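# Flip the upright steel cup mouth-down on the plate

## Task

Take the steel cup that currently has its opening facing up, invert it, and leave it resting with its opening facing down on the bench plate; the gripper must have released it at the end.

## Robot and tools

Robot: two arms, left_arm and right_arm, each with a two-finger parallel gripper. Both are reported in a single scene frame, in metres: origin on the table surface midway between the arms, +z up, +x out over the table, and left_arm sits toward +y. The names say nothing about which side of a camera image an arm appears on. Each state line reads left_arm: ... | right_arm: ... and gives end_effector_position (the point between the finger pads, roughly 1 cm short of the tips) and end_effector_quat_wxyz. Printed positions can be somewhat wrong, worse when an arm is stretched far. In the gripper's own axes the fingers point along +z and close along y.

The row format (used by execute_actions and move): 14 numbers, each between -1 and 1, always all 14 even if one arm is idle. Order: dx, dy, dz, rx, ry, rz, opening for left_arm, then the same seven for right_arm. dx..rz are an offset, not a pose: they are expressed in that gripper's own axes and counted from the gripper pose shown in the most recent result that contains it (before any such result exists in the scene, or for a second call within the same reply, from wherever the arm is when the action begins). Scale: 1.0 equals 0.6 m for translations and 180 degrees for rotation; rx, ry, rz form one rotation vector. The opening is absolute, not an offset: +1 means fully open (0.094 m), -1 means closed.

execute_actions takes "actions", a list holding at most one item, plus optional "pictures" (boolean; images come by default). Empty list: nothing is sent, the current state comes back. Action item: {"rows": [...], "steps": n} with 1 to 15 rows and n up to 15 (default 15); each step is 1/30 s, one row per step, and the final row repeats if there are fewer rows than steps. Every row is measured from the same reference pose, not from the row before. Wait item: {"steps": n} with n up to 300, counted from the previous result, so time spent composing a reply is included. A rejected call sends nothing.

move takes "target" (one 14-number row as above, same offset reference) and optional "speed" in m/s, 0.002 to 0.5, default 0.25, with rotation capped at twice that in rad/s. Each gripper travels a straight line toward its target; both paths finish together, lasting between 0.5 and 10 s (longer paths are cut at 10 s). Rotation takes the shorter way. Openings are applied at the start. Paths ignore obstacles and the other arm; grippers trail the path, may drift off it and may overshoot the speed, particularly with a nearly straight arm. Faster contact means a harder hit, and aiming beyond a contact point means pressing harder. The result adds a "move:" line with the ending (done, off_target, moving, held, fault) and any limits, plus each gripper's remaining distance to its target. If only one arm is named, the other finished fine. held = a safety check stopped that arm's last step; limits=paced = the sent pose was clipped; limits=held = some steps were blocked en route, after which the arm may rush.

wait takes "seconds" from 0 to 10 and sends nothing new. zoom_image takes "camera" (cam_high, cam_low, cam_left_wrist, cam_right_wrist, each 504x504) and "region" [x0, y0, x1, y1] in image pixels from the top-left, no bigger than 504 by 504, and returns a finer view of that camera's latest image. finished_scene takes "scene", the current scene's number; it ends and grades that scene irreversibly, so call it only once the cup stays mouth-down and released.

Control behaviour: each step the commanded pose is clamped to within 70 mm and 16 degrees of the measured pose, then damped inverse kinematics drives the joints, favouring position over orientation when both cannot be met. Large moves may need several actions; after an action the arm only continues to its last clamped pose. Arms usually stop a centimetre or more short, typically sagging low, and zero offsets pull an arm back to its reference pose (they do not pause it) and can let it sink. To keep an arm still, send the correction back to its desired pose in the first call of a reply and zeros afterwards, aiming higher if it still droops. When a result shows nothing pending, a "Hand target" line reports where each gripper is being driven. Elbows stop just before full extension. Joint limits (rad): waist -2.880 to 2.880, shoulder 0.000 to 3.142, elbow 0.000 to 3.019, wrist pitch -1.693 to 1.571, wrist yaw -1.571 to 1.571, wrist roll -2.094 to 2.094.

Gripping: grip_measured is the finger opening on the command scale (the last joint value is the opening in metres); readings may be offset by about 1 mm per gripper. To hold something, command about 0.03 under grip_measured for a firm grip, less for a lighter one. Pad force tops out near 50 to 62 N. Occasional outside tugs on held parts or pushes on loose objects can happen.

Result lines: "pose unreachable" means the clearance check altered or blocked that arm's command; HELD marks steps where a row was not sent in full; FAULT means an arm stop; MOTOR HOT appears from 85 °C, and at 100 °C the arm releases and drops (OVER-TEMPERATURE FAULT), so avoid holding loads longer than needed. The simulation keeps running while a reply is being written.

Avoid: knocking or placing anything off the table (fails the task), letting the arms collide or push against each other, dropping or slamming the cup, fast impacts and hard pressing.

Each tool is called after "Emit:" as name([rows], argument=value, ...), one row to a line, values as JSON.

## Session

Emit:
execute_actions(actions=[])

Scene clock: 0.00 s of 5000.00 s.
left_arm: end_effector_position=(+0.1792, +0.6654, +0.1022) grip_measured=+1.000 end_effector_quat_wxyz=(+0.263, -0.602, +0.739, +0.151) | right_arm: end_effector_position=(+0.0720, -0.1464, +0.2199) grip_measured=+1.000 end_effector_quat_wxyz=(-0.064, +0.583, +0.802, +0.113)
Joint positions: left_arm=[ 0.986  1.355  0.767 -0.367 -0.047 -0.228  0.094] | right_arm=[ 0.615  0.545  0.739 -1.565 -0.168  2.022  0.094]
Joint velocities: left_arm=[ 0.024 -0.015  0.002 -0.012 -0.007 -0.037  0.   ] | right_arm=[ 0.005 -0.005 -0.002 -0.017 -0.007 -0.037  0.   ]
Motor temperatures (°C, as the motors report them): left_arm=[24 25 26 21 22 22] | right_arm=[23 23 30 24 23 23]
Hand target (left_arm): +0.185, +0.677, +0.118; +0.279, -0.599, +0.734, +0.159
Hand target (right_arm): +0.075, -0.144, +0.230; -0.061, +0.581, +0.802, +0.125

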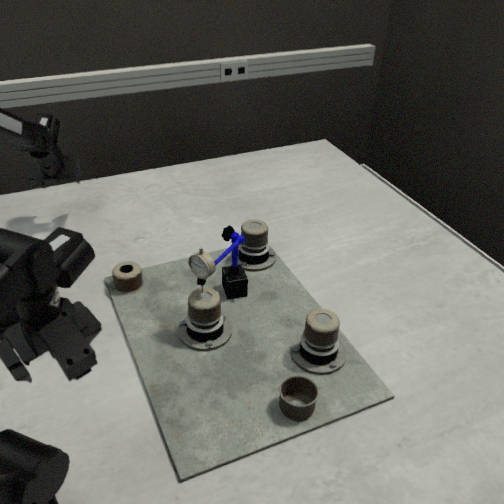

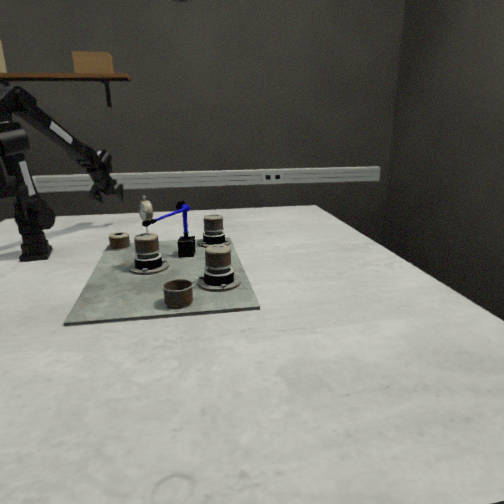

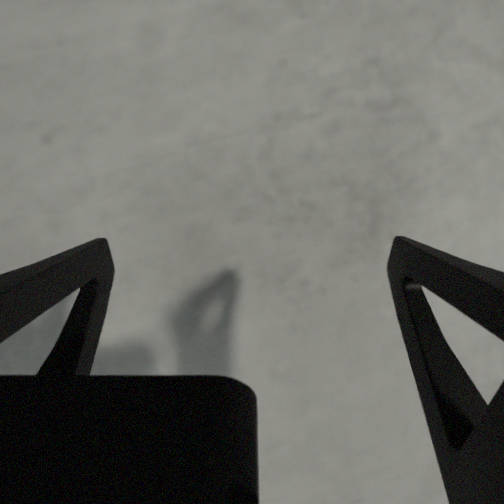

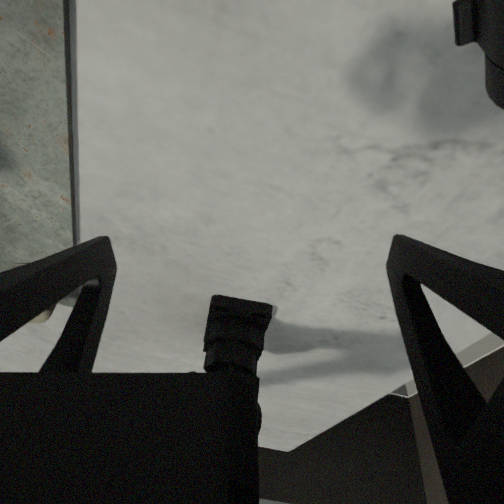

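Emit:
move(target=[0.274,-0.474,-0.669,0.526,-0.084,0.427,0.8,-0.353,0.45,0.153,-0.328,-0.406,-0.464,1], speed=0.35)

Scene clock: 36.17 s of 5000.00 s.
left_arm: end_effector_position=(+0.3376, +0.2484, +0.3366) grip_measured=+0.802 end_effector_quat_wxyz=(+0.514, +0.298, +0.770, -0.234) | right_arm: end_effector_position=(+0.3894, -0.2335, +0.1109) grip_measured=+1.000 end_effector_quat_wxyz=(+0.688, -0.125, +0.702, +0.137)
Joint positions: left_arm=[ 0.331  0.91   0.875 -0.88   1.096  0.8    0.085] | right_arm=[-0.223  1.714  0.238  1.457 -0.462  0.012  0.094]
Joint velocities: left_arm=[-0.005 -0.005  0.027 -0.002 -0.007 -0.037  0.   ] | right_arm=[-0.005 -0.005 -0.027 -0.007 -0.066 -0.022  0.   ]
Motor temperatures (°C, as the motors report them): left_arm=[24 25 30 22 22 22] | right_arm=[23 23 34 24 23 23]
Hand target (left_arm): +0.344, +0.249, +0.359; +0.523, +0.312, +0.761, -0.224
Hand target (right_arm): +0.395, -0.236, +0.115; +0.697, -0.132, +0.693, +0.128
Off the commanded pose (left_arm): 0.028 m, 3 deg.
Off the commanded pose (right_arm): 0.009 m, 2 deg.
After step 90, 29.43 s passed at rest.
move: off_target (left_arm)

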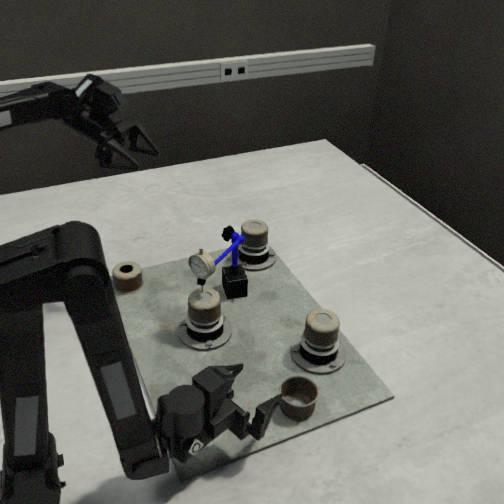

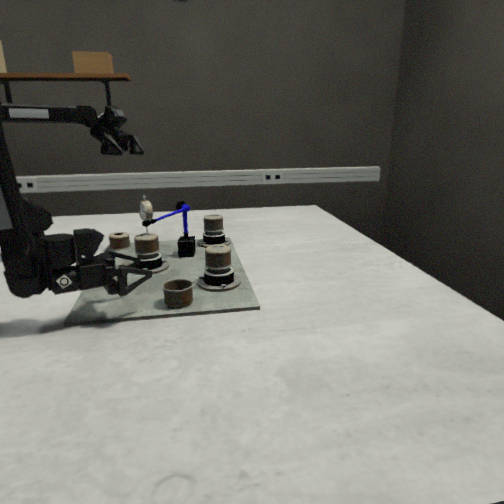

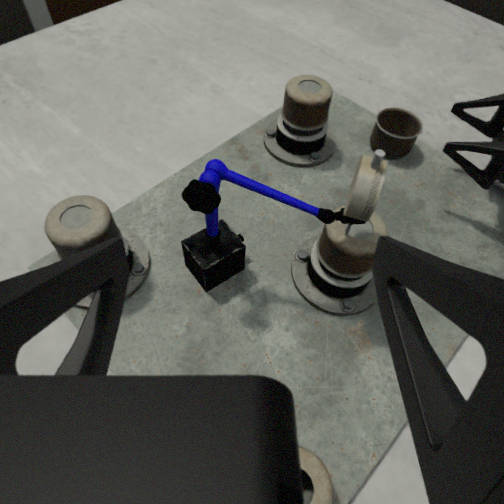

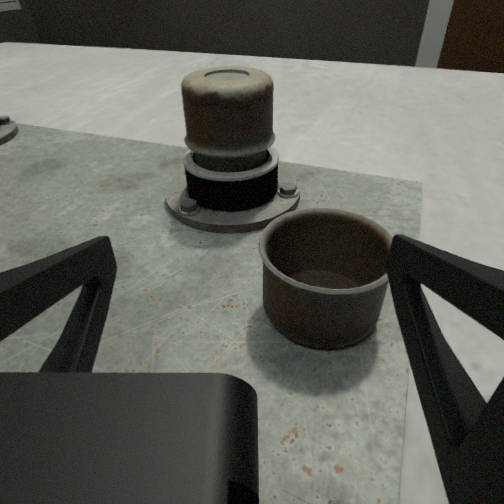

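Emit:
move(target=[-0.038,0,-0.016,0,-0.015,0,0.8,0.035,-0.098,0.055,-0.105,-0.01,0,1], speed=0.15)

Scene clock: 48.87 s of 5000.00 s.
left_arm: end_effector_position=(+0.3351, +0.2442, +0.3392) grip_measured=+0.802 end_effector_quat_wxyz=(+0.515, +0.287, +0.765, -0.259) | right_arm: end_effector_position=(+0.4351, -0.2722, +0.0920) grip_measured=+1.000 end_effector_quat_wxyz=(+0.669, -0.244, +0.658, +0.245)
Joint positions: left_arm=[ 0.332  0.91   0.87  -0.88   1.134  0.765  0.085] | right_arm=[-0.458  1.912  0.496  1.447 -1.029  0.022  0.094]
Joint velocities: left_arm=[-0.005 -0.005 -0.012  0.002  0.007 -0.066 -0.001] | right_arm=[-0.015 -0.005  0.002  0.012 -0.007 -0.037  0.   ]
Motor temperatures (°C, as the motors report them): left_arm=[24 25 31 22 22 22] | right_arm=[23 23 32 25 23 23]
Hand target (left_arm): +0.337, +0.249, +0.361; +0.532, +0.292, +0.757, -0.242
Hand target (right_arm): +0.440, -0.276, +0.088; +0.666, -0.236, +0.662, +0.251
Off the commanded pose (left_arm): 0.023 m, 3 deg.
Off the commanded pose (right_arm): 0.008 m, 1 deg.
After step 90, 8.27 s passed at rest.
move: off_target (left_arm)

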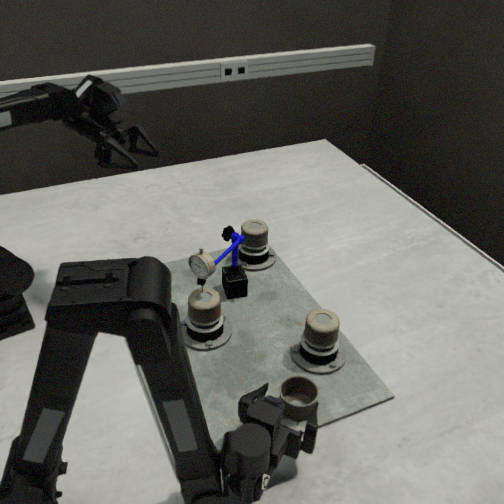

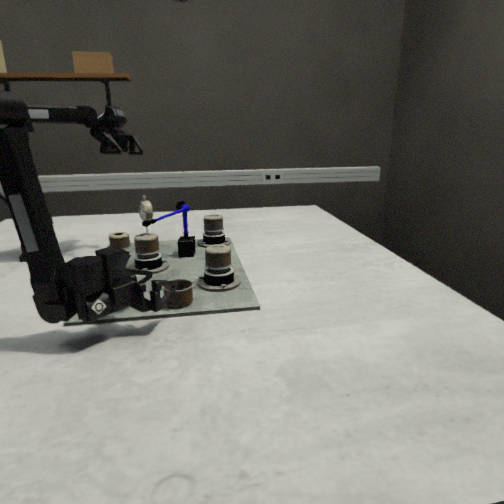

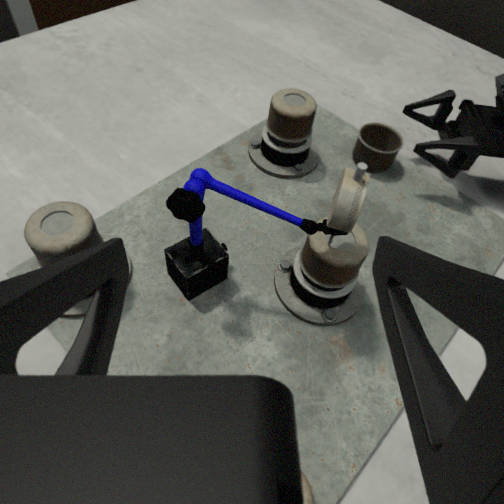

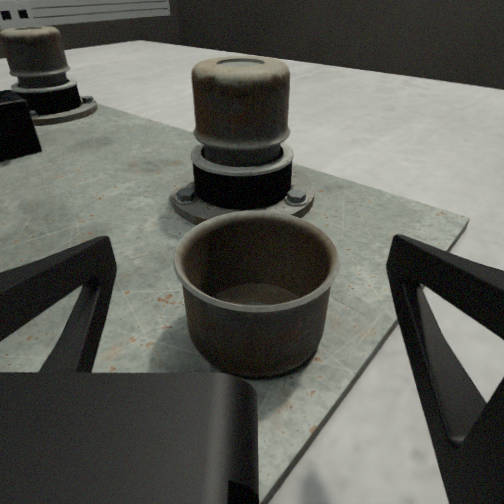

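Emit:
move(target=[-0.036,0,-0.015,0,-0.015,0,0.8,0.058,-0.003,0.09,0,0.008,0,1], speed=0.07)

Scene clock: 54.83 s of 5000.00 s.
left_arm: end_effector_position=(+0.3327, +0.2410, +0.3422) grip_measured=+0.802 end_effector_quat_wxyz=(+0.515, +0.274, +0.761, -0.283) | right_arm: end_effector_position=(+0.4713, -0.2402, +0.0630) grip_measured=+1.000 end_effector_quat_wxyz=(+0.661, -0.240, +0.667, +0.246)
Joint positions: left_arm=[ 0.335  0.91   0.866 -0.88   1.172  0.727  0.085] | right_arm=[-0.344  2.016  0.579  1.429 -0.912  0.005  0.094]
Joint velocities: left_arm=[ 0.005  0.005  0.007  0.002  0.051 -0.022  0.001] | right_arm=[-0.005 -0.015  0.007 -0.007 -0.007 -0.095  0.   ]
Motor temperatures (°C, as the motors report them): left_arm=[24 25 31 22 22 22] | right_arm=[23 23 31 25 23 23]
Hand target (left_arm): +0.335, +0.246, +0.362; +0.532, +0.281, +0.753, -0.266
Hand target (right_arm): +0.478, -0.239, +0.058; +0.662, -0.246, +0.666, +0.242
Off the commanded pose (left_arm): 0.021 m, 3 deg.
Off the commanded pose (right_arm): 0.008 m, 1 deg.
After step 90, 1.73 s passed at rest.
move: off_target (left_arm)

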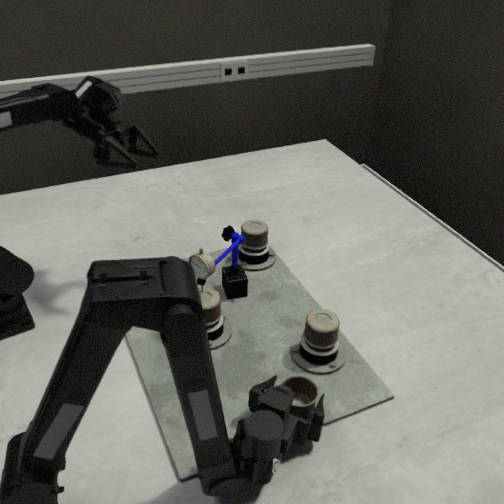

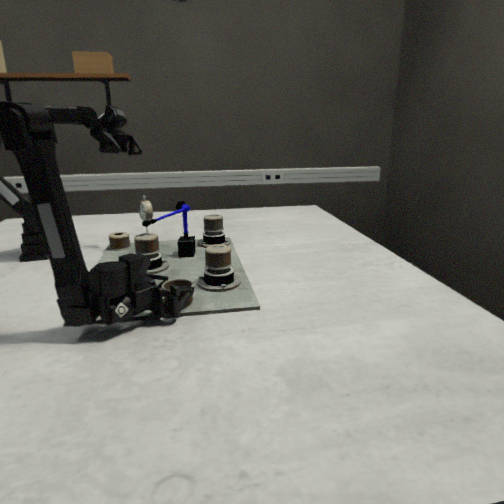

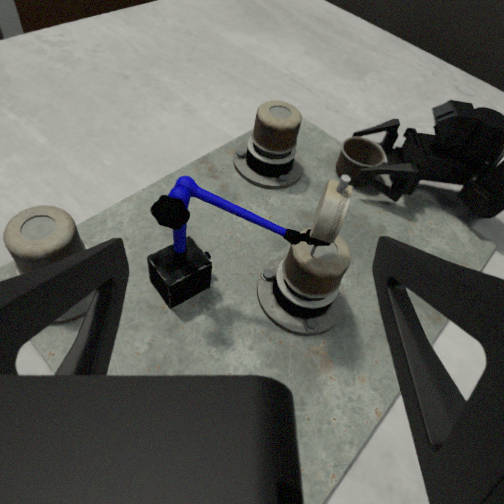

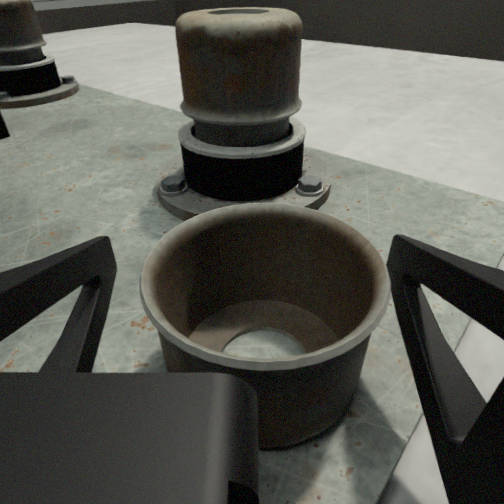

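Emit:
move(target=[-0.033,0,-0.014,0,0,0,0.8,0.03,-0.008,0,0,0.02,0,1], speed=0.04)

Scene clock: 59.83 s of 5000.00 s.
left_arm: end_effector_position=(+0.3266, +0.2377, +0.3371) grip_measured=+0.802 end_effector_quat_wxyz=(+0.500, +0.263, +0.769, -0.299) | right_arm: end_effector_position=(+0.4702, -0.2396, +0.0469) grip_measured=+1.000 end_effector_quat_wxyz=(+0.641, -0.246, +0.685, +0.243)
Joint positions: left_arm=[ 0.335  0.91   0.865 -0.938  1.174  0.736  0.085] | right_arm=[-0.344  2.014  0.579  1.335 -0.916 -0.062  0.094]
Joint velocities: left_arm=[-0.005 -0.005 -0.007  0.012 -0.007  0.022 -0.001] | right_arm=[-0.015 -0.005 -0.007 -0.017  0.037 -0.022  0.   ]
Motor temperatures (°C, as the motors report them): left_arm=[24 25 31 22 22 22] | right_arm=[23 23 31 25 23 23]
Hand target (left_arm): +0.332, +0.244, +0.363; +0.515, +0.274, +0.761, -0.283
Hand target (right_arm): +0.474, -0.244, +0.045; +0.640, -0.247, +0.687, +0.239
Off the commanded pose (left_arm): 0.028 m, 3 deg.
Off the commanded pose (right_arm): 0.006 m, 1 deg.
After step 90, 0.93 s passed at rest.
move: off_target (left_arm)

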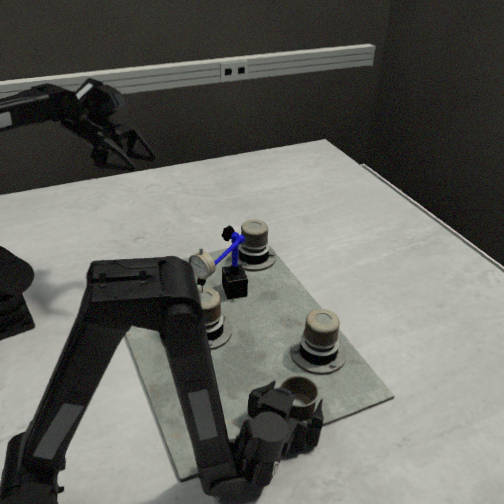

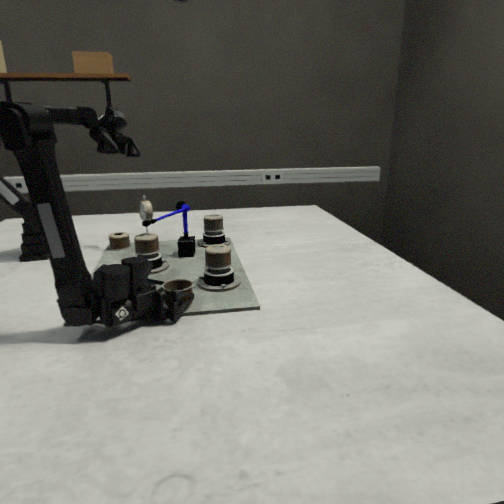

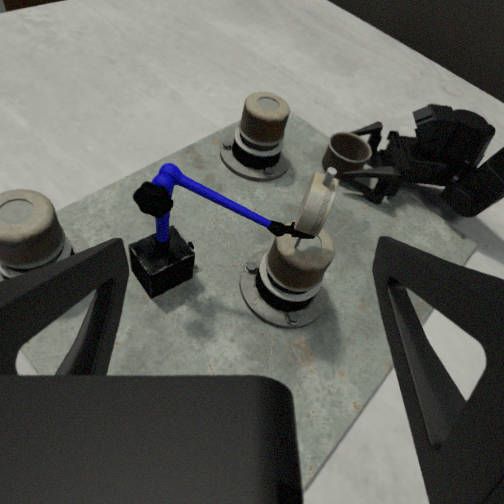

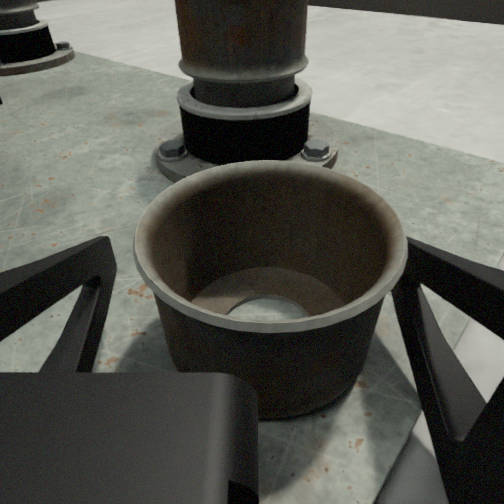

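Emit:
execute_actions([
  {"rows":[[-0.04,0,-0.016,0,-0.015,0,0.8,0,-0.012,0,0,0,0,0.85],[-0.04,0,-0.016,0,-0.015,0,0.8,0,-0.012,0,0,0,0,0.78],[-0.04,0,-0.016,0,-0.015,0,0.8,0,-0.012,0,0,0,0,0.72],[-0.04,0,-0.016,0,-0.015,0,0.8,0,-0.012,0,0,0,0,0.66],[-0.04,0,-0.016,0,-0.015,0,0.8,0,-0.012,0,0,0,0,0.61],[-0.04,0,-0.016,0,-0.015,0,0.8,0,-0.012,0,0,0,0,0.57],[-0.04,0,-0.016,0,-0.015,0,0.8,0,-0.012,0,0,0,0,0.53],[-0.04,0,-0.016,0,-0.015,0,0.8,0,-0.012,0,0,0,0,0.5],[-0.04,0,-0.016,0,-0.015,0,0.8,0,-0.012,0,0,0,0,0.47],[-0.04,0,-0.016,0,-0.015,0,0.8,0,-0.012,0,0,0,0,0.44],[-0.04,0,-0.016,0,-0.015,0,0.8,0,-0.012,0,0,0,0,0.41]],"steps":15},
])

Scene clock: 70.83 s of 5000.00 s.
left_arm: end_effector_position=(+0.3246, +0.2359, +0.3422) grip_measured=+0.802 end_effector_quat_wxyz=(+0.501, +0.249, +0.764, -0.322) | right_arm: end_effector_position=(+0.4700, -0.2419, +0.0469) grip_measured=+0.464 end_effector_quat_wxyz=(+0.641, -0.248, +0.685, +0.243)
Joint positions: left_arm=[ 0.34   0.91   0.865 -0.938  1.213  0.697  0.085] | right_arm=[-0.351  2.014  0.581  1.333 -0.923 -0.065  0.069]
Joint velocities: left_arm=[-0.005 -0.005 -0.002 -0.002  0.007  0.022  0.001] | right_arm=[-0.005 -0.005 -0.012  0.012 -0.022 -0.022  0.001]
Motor temperatures (°C, as the motors report them): left_arm=[24 25 32 21 23 22] | right_arm=[23 24 31 24 23 23]
Hand target (left_arm): +0.328, +0.242, +0.362; +0.518, +0.256, +0.757, -0.305
Hand target (right_arm): +0.475, -0.245, +0.047; +0.641, -0.246, +0.685, +0.243
Off the commanded pose (left_arm): 0.022 m, 3 deg.
Off the commanded pose (right_arm): 0.006 m, 0 deg.
Steps of this call (steps 1 to 90: nothing new was sent; then 7.50 s passed at rest; steps 91 to 105: all 15 steps of this action). Readings (end_effector_position):
91: left_arm (+0.3256, +0.2361, +0.3396) | right_arm (+0.4699, -0.2394, +0.0470)
92: left_arm (+0.3250, +0.2352, +0.3412) | right_arm (+0.4698, -0.2395, +0.0471)
94: left_arm (+0.3247, +0.2353, +0.3421) | right_arm (+0.4698, -0.2403, +0.0470)
98: left_arm (+0.3246, +0.2359, +0.3422) | right_arm (+0.4700, -0.2420, +0.0470)
105: the state above

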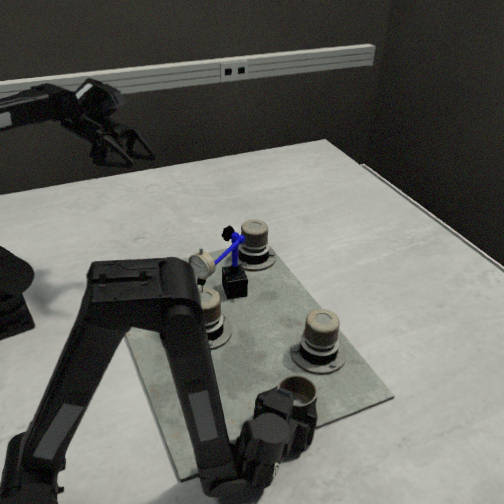

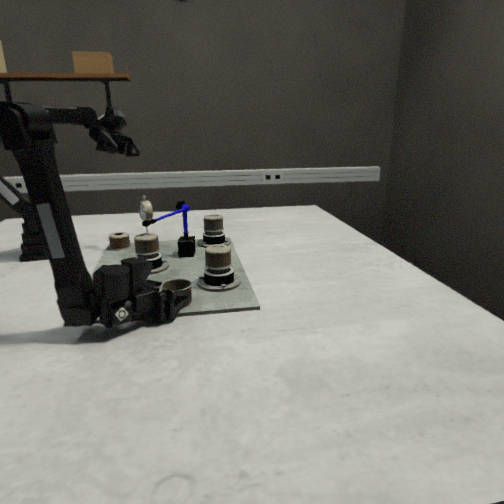

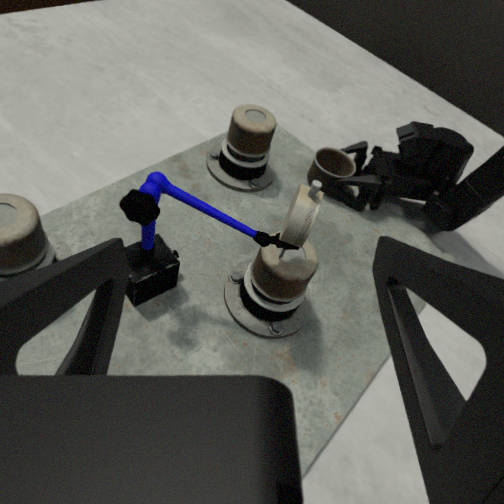

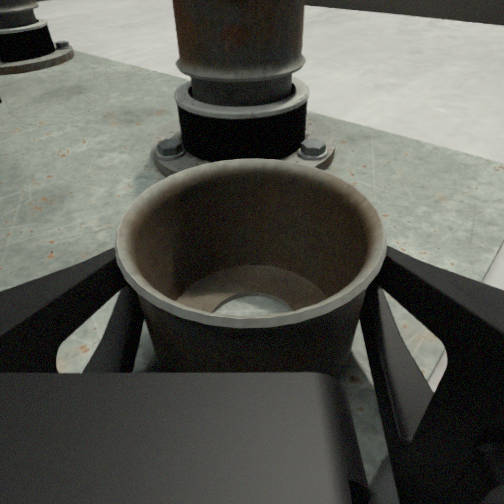

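Emit:
move(target=[-0.044,-0.288,0.189,-0.032,-0.007,0.071,0.8,-0.27,0,0,0,0,0,0.425], speed=0.2)

Emit:
move(target=[-0.06,0,-0.01,0,-0.02,0,0.8,-0.2,0.39,0.08,-0.025,-0.03,0,0.425], speed=0.25)

Emit:
move(target=[-0.06,0,-0.01,0,-0.02,0,0.8,-0.025,0,0,-0.015,0,0.611,0.425], speed=0.4)

Scene clock: 106.90 s of 5000.00 s.
left_arm: end_effector_position=(+0.2751, +0.0358, +0.3600) grip_measured=+0.801 end_effector_quat_wxyz=(+0.542, +0.309, +0.748, -0.225) | right_arm: end_effector_position=(+0.4617, -0.2364, +0.1801) grip_measured=+0.464 end_effector_quat_wxyz=(+0.622, -0.235, +0.704, +0.252)
Joint positions: left_arm=[-0.611  0.595  0.696 -0.432  0.298  0.099  0.085] | right_arm=[-0.339  1.488  0.567  0.758 -0.905 -0.065  0.069]
Joint velocities: left_arm=[-0.005 -0.005 -0.012 -0.007  0.022 -0.066  0.   ] | right_arm=[ 0.005 -0.005  0.007 -0.012 -0.007 -0.037 -0.001]
Motor temperatures (°C, as the motors report them): left_arm=[24 25 32 22 23 22] | right_arm=[23 24 30 24 23 23]
Hand target (left_arm): +0.280, +0.035, +0.375; +0.557, +0.302, +0.740, -0.228
Hand target (right_arm): +0.477, -0.236, +0.208; +0.641, -0.247, +0.685, +0.243
Off the commanded pose (left_arm): 0.017 m, 2 deg.
Off the commanded pose (right_arm): 0.033 m, 4 deg.
After step 90, 31.60 s passed at rest.
move: off_target (left_arm, right_arm)

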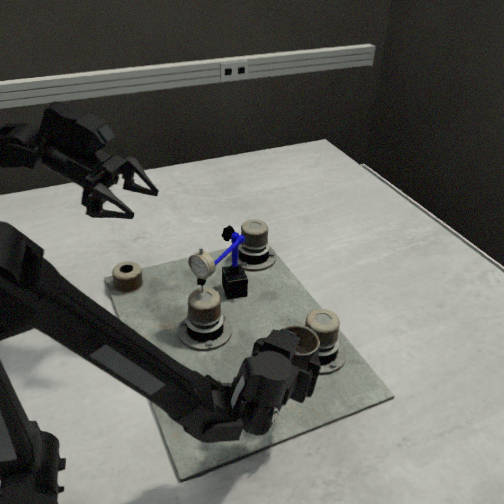

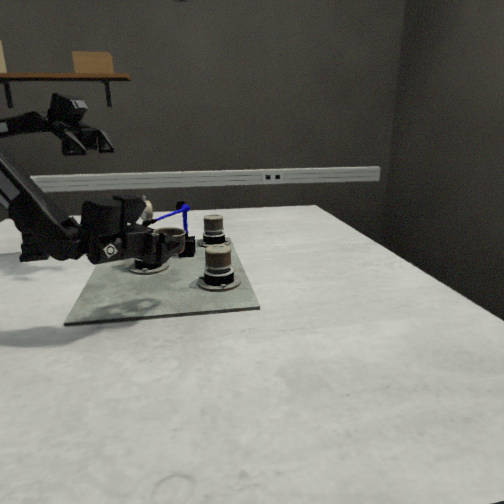

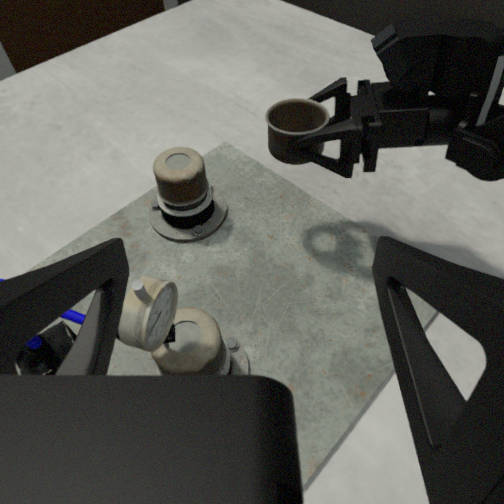

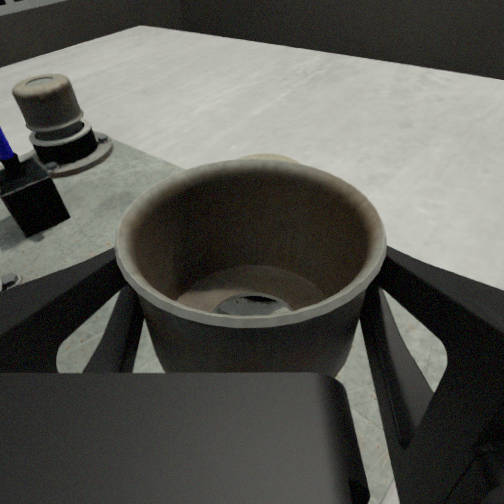

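Scene clock: 108.37 s of 5000.00 s.
left_arm: end_effector_position=(+0.2749, +0.0358, +0.3572) grip_measured=+0.801 end_effector_quat_wxyz=(+0.539, +0.305, +0.751, -0.228) | right_arm: end_effector_position=(+0.3556, -0.0261, +0.2758) grip_measured=+0.464 end_effector_quat_wxyz=(+0.624, -0.252, +0.681, +0.289)
Joint positions: left_arm=[-0.611  0.595  0.692 -0.432  0.298  0.088  0.085] | right_arm=[ 0.321  1.039  0.482  0.498 -0.332  0.06   0.069]
Joint velocities: left_arm=[-0.005  0.005 -0.007  0.002 -0.007 -0.022 -0.   ] | right_arm=[-0.005 -0.005  0.012 -0.012 -0.037 -0.022 -0.001]
Motor temperatures (°C, as the motors report them): left_arm=[24 25 32 22 23 22] | right_arm=[23 24 31 24 23 23]
Hand target (left_arm): +0.277, +0.033, +0.395; +0.565, +0.302, +0.731, -0.235
Hand target (right_arm): +0.361, -0.025, +0.307; +0.644, -0.244, +0.662, +0.294
Off the commanded pose (left_arm): 0.039 m, 4 deg.
Off the commanded pose (right_arm): 0.034 m, 3 deg.
move: off_target (left_arm, right_arm)

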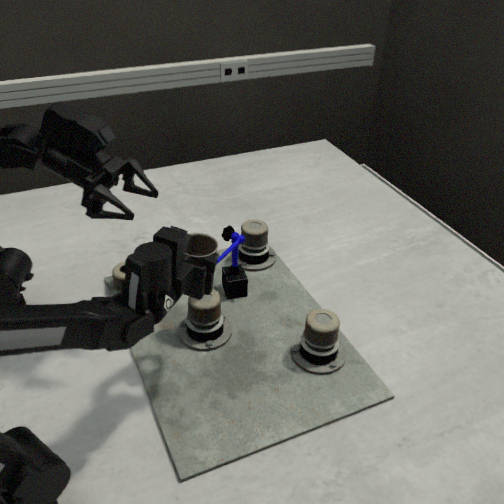

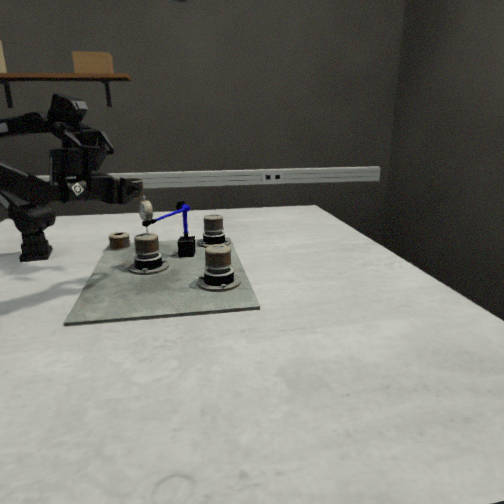

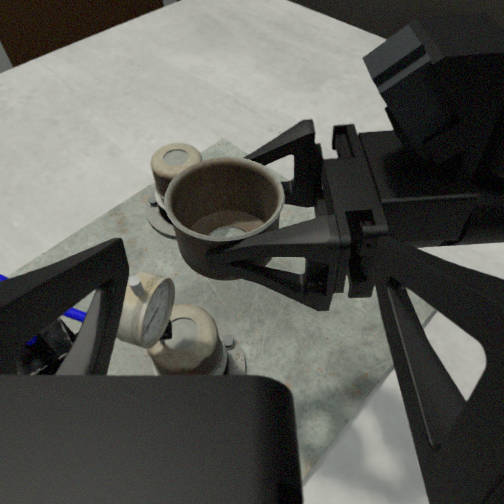

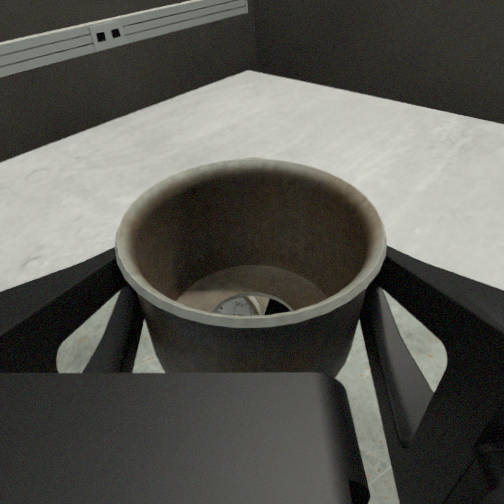

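Scene clock: 111.43 s of 5000.00 s.
left_arm: end_effector_position=(+0.2746, +0.0359, +0.3531) grip_measured=+0.801 end_effector_quat_wxyz=(+0.535, +0.302, +0.755, -0.231) | right_arm: end_effector_position=(+0.3524, -0.0243, +0.2722) grip_measured=+0.464 end_effector_quat_wxyz=(+0.110, +0.406, +0.608, +0.673)
Joint positions: left_arm=[-0.611  0.595  0.685 -0.432  0.299  0.077  0.085] | right_arm=[ 0.314  1.039  0.482  0.482 -0.371  1.97   0.069]
Joint velocities: left_arm=[ 0.005 -0.005 -0.017 -0.002  0.007 -0.022  0.001] | right_arm=[ 0.005  0.005  0.007 -0.012  0.037  0.022  0.001]
Motor temperatures (°C, as the motors report them): left_arm=[24 25 32 22 23 22] | right_arm=[23 24 31 25 23 23]
Hand target (left_arm): +0.277, +0.033, +0.393; +0.562, +0.298, +0.734, -0.238
Hand target (right_arm): +0.356, -0.026, +0.291; +0.116, +0.400, +0.592, +0.690
Off the commanded pose (left_arm): 0.041 m, 4 deg.
Off the commanded pose (right_arm): 0.019 m, 3 deg.
move: off_target (left_arm, right_arm)

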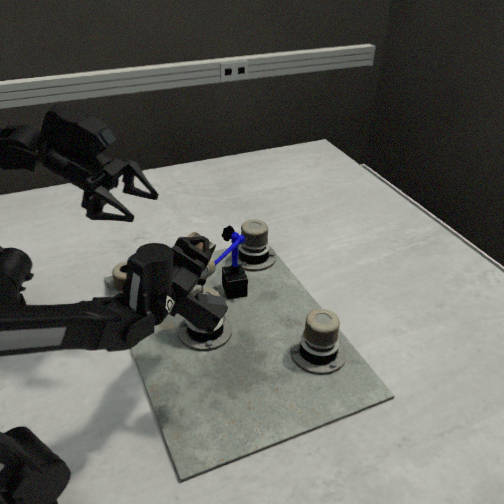

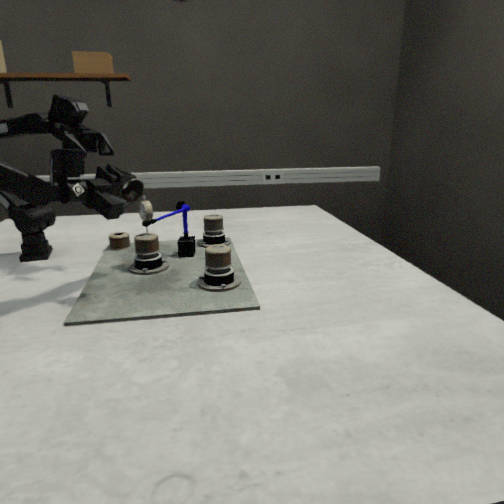

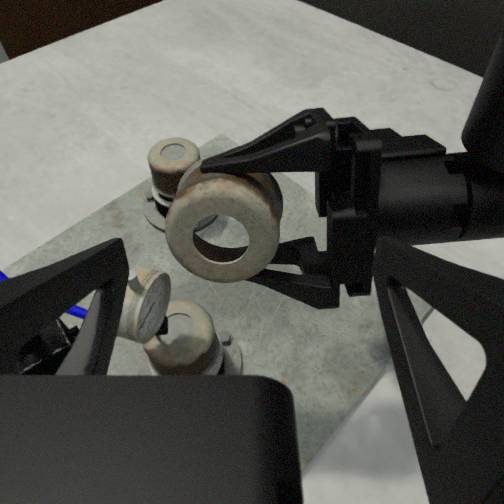

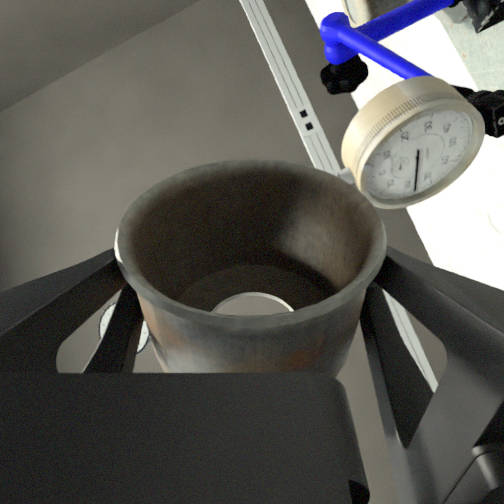

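Emit:
move(target=[-0.065,0,0.03,0,-0.02,0,0.8,0.041,0.09,-0.017,-0.037,0.014,-0.02,0.425], speed=0.1)

Scene clock: 122.67 s of 5000.00 s.
left_arm: end_effector_position=(+0.2886, +0.0239, +0.3416) grip_measured=+0.801 end_effector_quat_wxyz=(+0.527, +0.297, +0.762, -0.232) | right_arm: end_effector_position=(+0.3437, -0.0285, +0.2977) grip_measured=+0.464 end_effector_quat_wxyz=(+0.122, +0.389, +0.596, +0.692)
Joint positions: left_arm=[-0.633  0.659  0.683 -0.38   0.275  0.057  0.085] | right_arm=[ 0.314  0.976  0.482  0.479 -0.371  1.969  0.069]
Joint velocities: left_arm=[-0.005 -0.005  0.007 -0.017 -0.037  0.066  0.001] | right_arm=[-0.015 -0.015 -0.007  0.007  0.022 -0.007  0.   ]
Motor temperatures (°C, as the motors report them): left_arm=[24 25 33 22 22 22] | right_arm=[23 24 33 25 23 23]
Hand target (left_arm): +0.293, +0.017, +0.384; +0.558, +0.294, +0.737, -0.241
Hand target (right_arm): +0.347, -0.028, +0.332; +0.141, +0.364, +0.583, +0.712
Off the commanded pose (left_arm): 0.044 m, 5 deg.
Off the commanded pose (right_arm): 0.035 m, 5 deg.
After step 90, 7.20 s passed at rest.
move: off_target (left_arm, right_arm)

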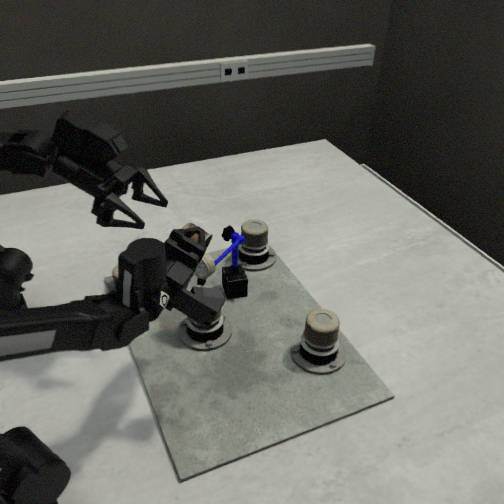

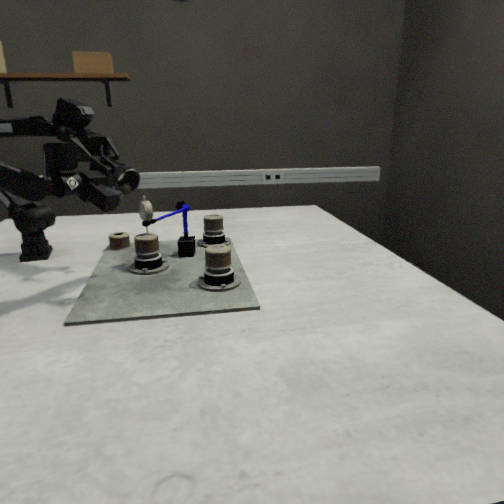

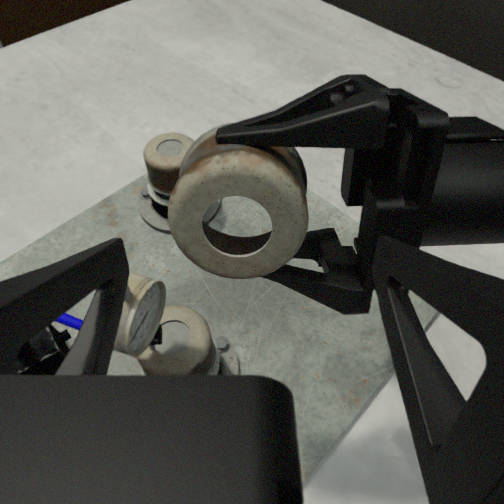

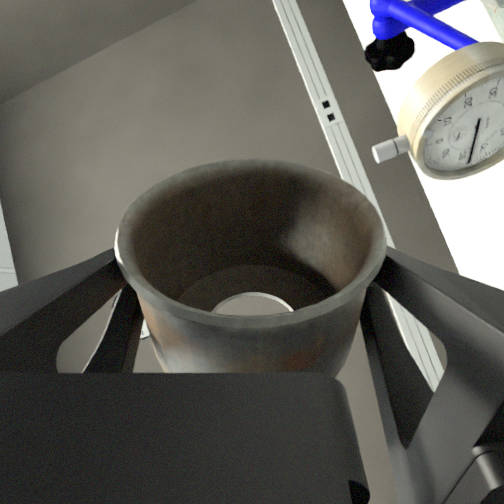

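Emit:
move(target=[-0.05,0.008,0.075,0,-0.01,0,0.8,0.018,0.042,0,-0.02,0.007,0,0.425], speed=0.07)

Scene clock: 135.93 s of 5000.00 s.
left_arm: end_effector_position=(+0.3193, +0.0020, +0.3136) grip_measured=+0.801 end_effector_quat_wxyz=(+0.508, +0.295, +0.776, -0.228) | right_arm: end_effector_position=(+0.3442, -0.0290, +0.2981) grip_measured=+0.464 end_effector_quat_wxyz=(+0.121, +0.392, +0.594, +0.692)
Joint positions: left_arm=[-0.656  0.803  0.692 -0.291  0.248  0.045  0.085] | right_arm=[ 0.314  0.976  0.482  0.481 -0.367  1.977  0.069]
Joint velocities: left_arm=[ 0.005 -0.005 -0.007  0.002 -0.007  0.022  0.   ] | right_arm=[ 0.005 -0.005 -0.012  0.012  0.037 -0.007 -0.   ]
Motor temperatures (°C, as the motors report them): left_arm=[24 25 34 22 22 22] | right_arm=[23 24 35 25 23 23]
Hand target (left_arm): +0.326, -0.007, +0.354; +0.539, +0.293, +0.753, -0.238
Hand target (right_arm): +0.343, -0.028, +0.325; +0.127, +0.377, +0.576, +0.714
Off the commanded pose (left_arm): 0.044 m, 5 deg.
Off the commanded pose (right_arm): 0.027 m, 4 deg.
After step 90, 9.00 s passed at rest.
move: off_target (left_arm, right_arm)

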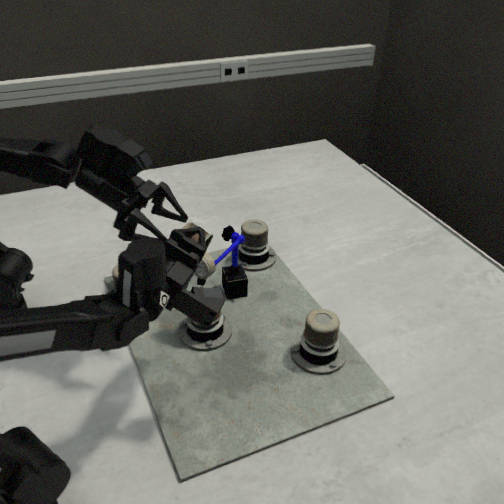

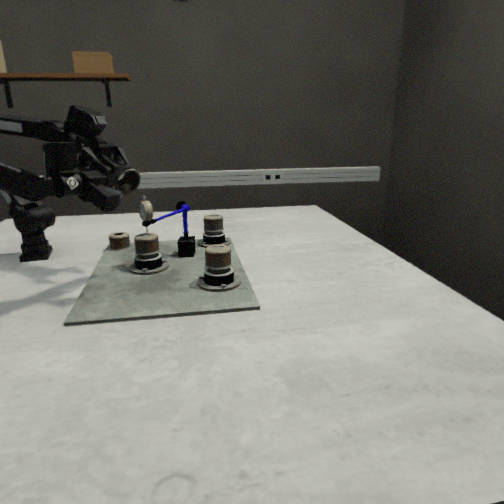

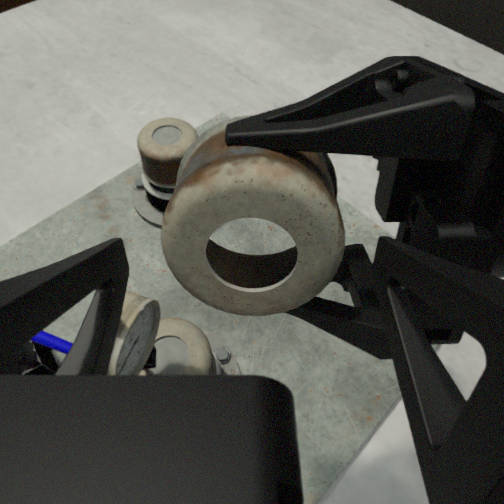

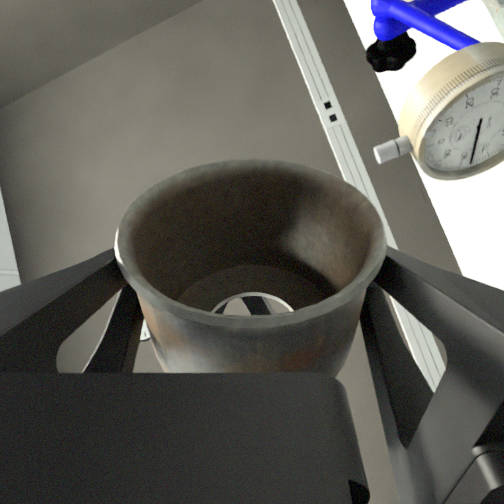

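Emit:
move(target=[-0.06,0,0.058,0,-0.024,0,0.8,0.018,0.042,0,-0.02,0.007,0,0.425], speed=0.04)

Scene clock: 143.70 s of 5000.00 s.
left_arm: end_effector_position=(+0.3403, -0.0162, +0.2936) grip_measured=+0.801 end_effector_quat_wxyz=(+0.507, +0.289, +0.779, -0.229) | right_arm: end_effector_position=(+0.3447, -0.0294, +0.2986) grip_measured=+0.464 end_effector_quat_wxyz=(+0.120, +0.394, +0.591, +0.693)
Joint positions: left_arm=[-0.678  0.906  0.689 -0.185  0.223  0.024  0.085] | right_arm=[ 0.314  0.976  0.482  0.483 -0.363  1.983  0.069]
Joint velocities: left_arm=[-0.015 -0.005 -0.022  0.012 -0.007  0.007 -0.   ] | right_arm=[ 0.005 -0.005 -0.022  0.007  0.051 -0.051 -0.001]
Motor temperatures (°C, as the motors report them): left_arm=[24 25 34 22 22 22] | right_arm=[23 23 35 25 23 23]
Hand target (left_arm): +0.350, -0.027, +0.334; +0.537, +0.286, +0.756, -0.240
Hand target (right_arm): +0.344, -0.029, +0.325; +0.126, +0.380, +0.573, +0.715
Off the commanded pose (left_arm): 0.044 m, 5 deg.
Off the commanded pose (right_arm): 0.027 m, 4 deg.
After step 90, 3.23 s passed at rest.
move: off_target (left_arm, right_arm)

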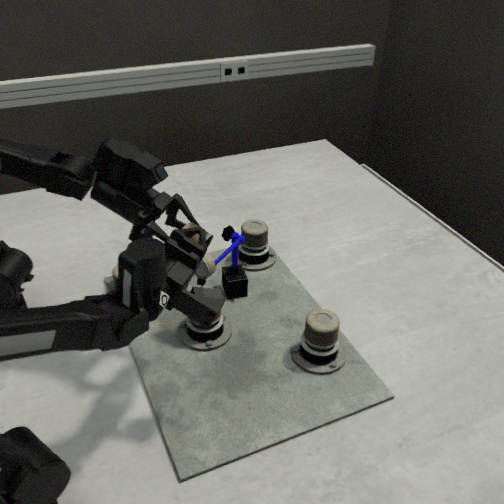

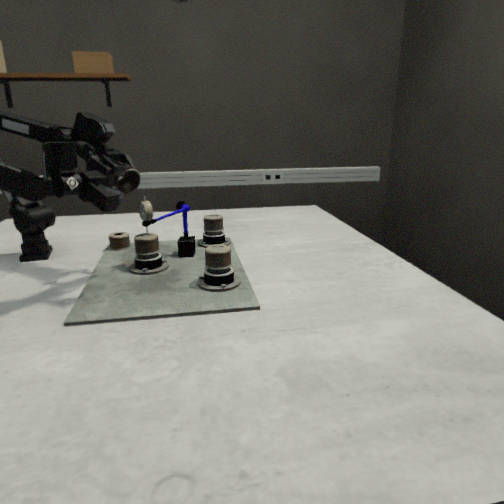

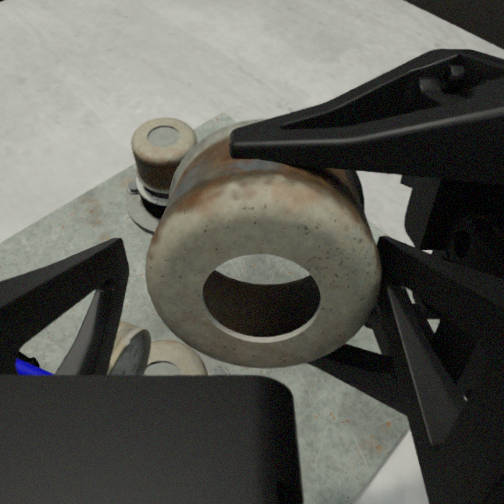

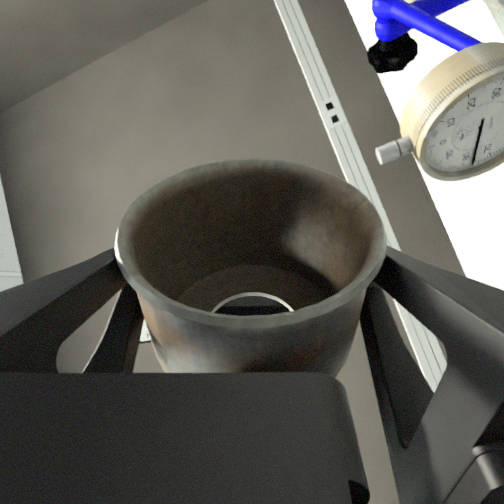

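Emit:
move(target=[-0.075,-0.009,0.016,0,-0.024,0,0.8,0.018,0.042,0,-0.02,0.007,0,0.425], speed=0.03)

Scene clock: 150.63 s of 5000.00 s.
left_arm: end_effector_position=(+0.3452, -0.0234, +0.2948) grip_measured=+0.801 end_effector_quat_wxyz=(+0.508, +0.283, +0.780, -0.230) | right_arm: end_effector_position=(+0.3452, -0.0299, +0.2989) grip_measured=+0.464 end_effector_quat_wxyz=(+0.120, +0.397, +0.589, +0.694)
Joint positions: left_arm=[-0.694  0.93   0.702 -0.169  0.203  0.006  0.085] | right_arm=[ 0.314  0.976  0.482  0.485 -0.359  1.99   0.069]
Joint velocities: left_arm=[-0.005  0.005  0.007  0.012 -0.007 -0.022  0.   ] | right_arm=[-0.015  0.005 -0.012  0.012  0.037 -0.007  0.   ]
Motor temperatures (°C, as the motors report them): left_arm=[24 25 34 22 22 22] | right_arm=[23 23 35 25 23 23]
Hand target (left_arm): +0.354, -0.035, +0.332; +0.535, +0.280, +0.759, -0.241
Hand target (right_arm): +0.344, -0.029, +0.326; +0.125, +0.382, +0.571, +0.716
Off the commanded pose (left_arm): 0.041 m, 4 deg.
Off the commanded pose (right_arm): 0.027 m, 4 deg.
After step 90, 2.07 s passed at rest.
move: off_target (left_arm, right_arm)

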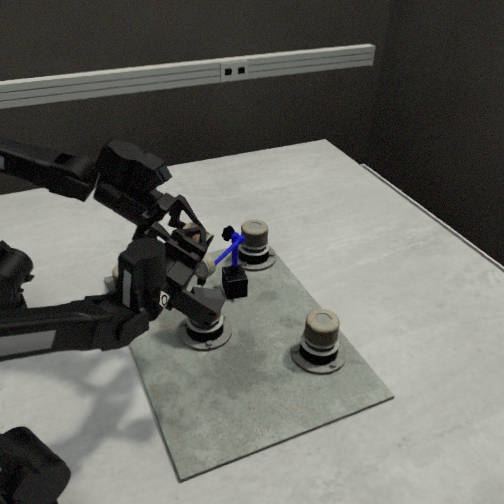

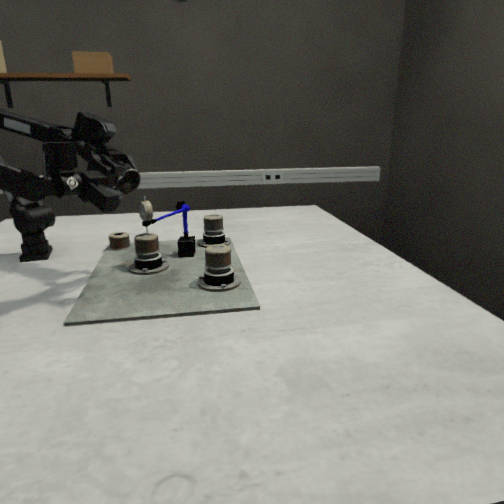

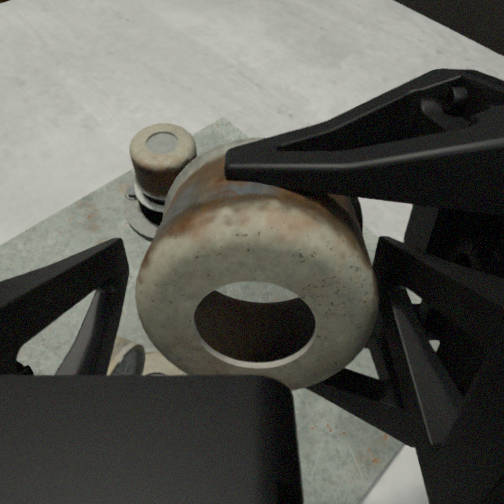

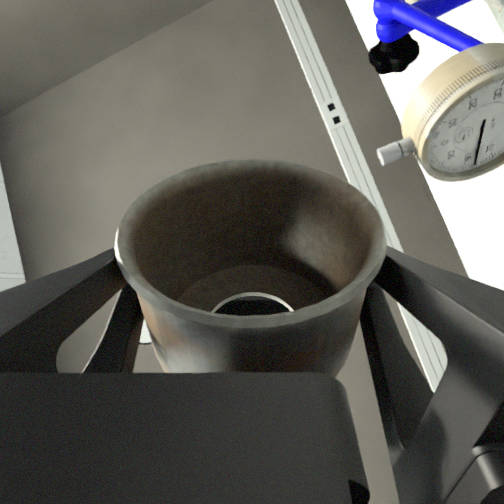

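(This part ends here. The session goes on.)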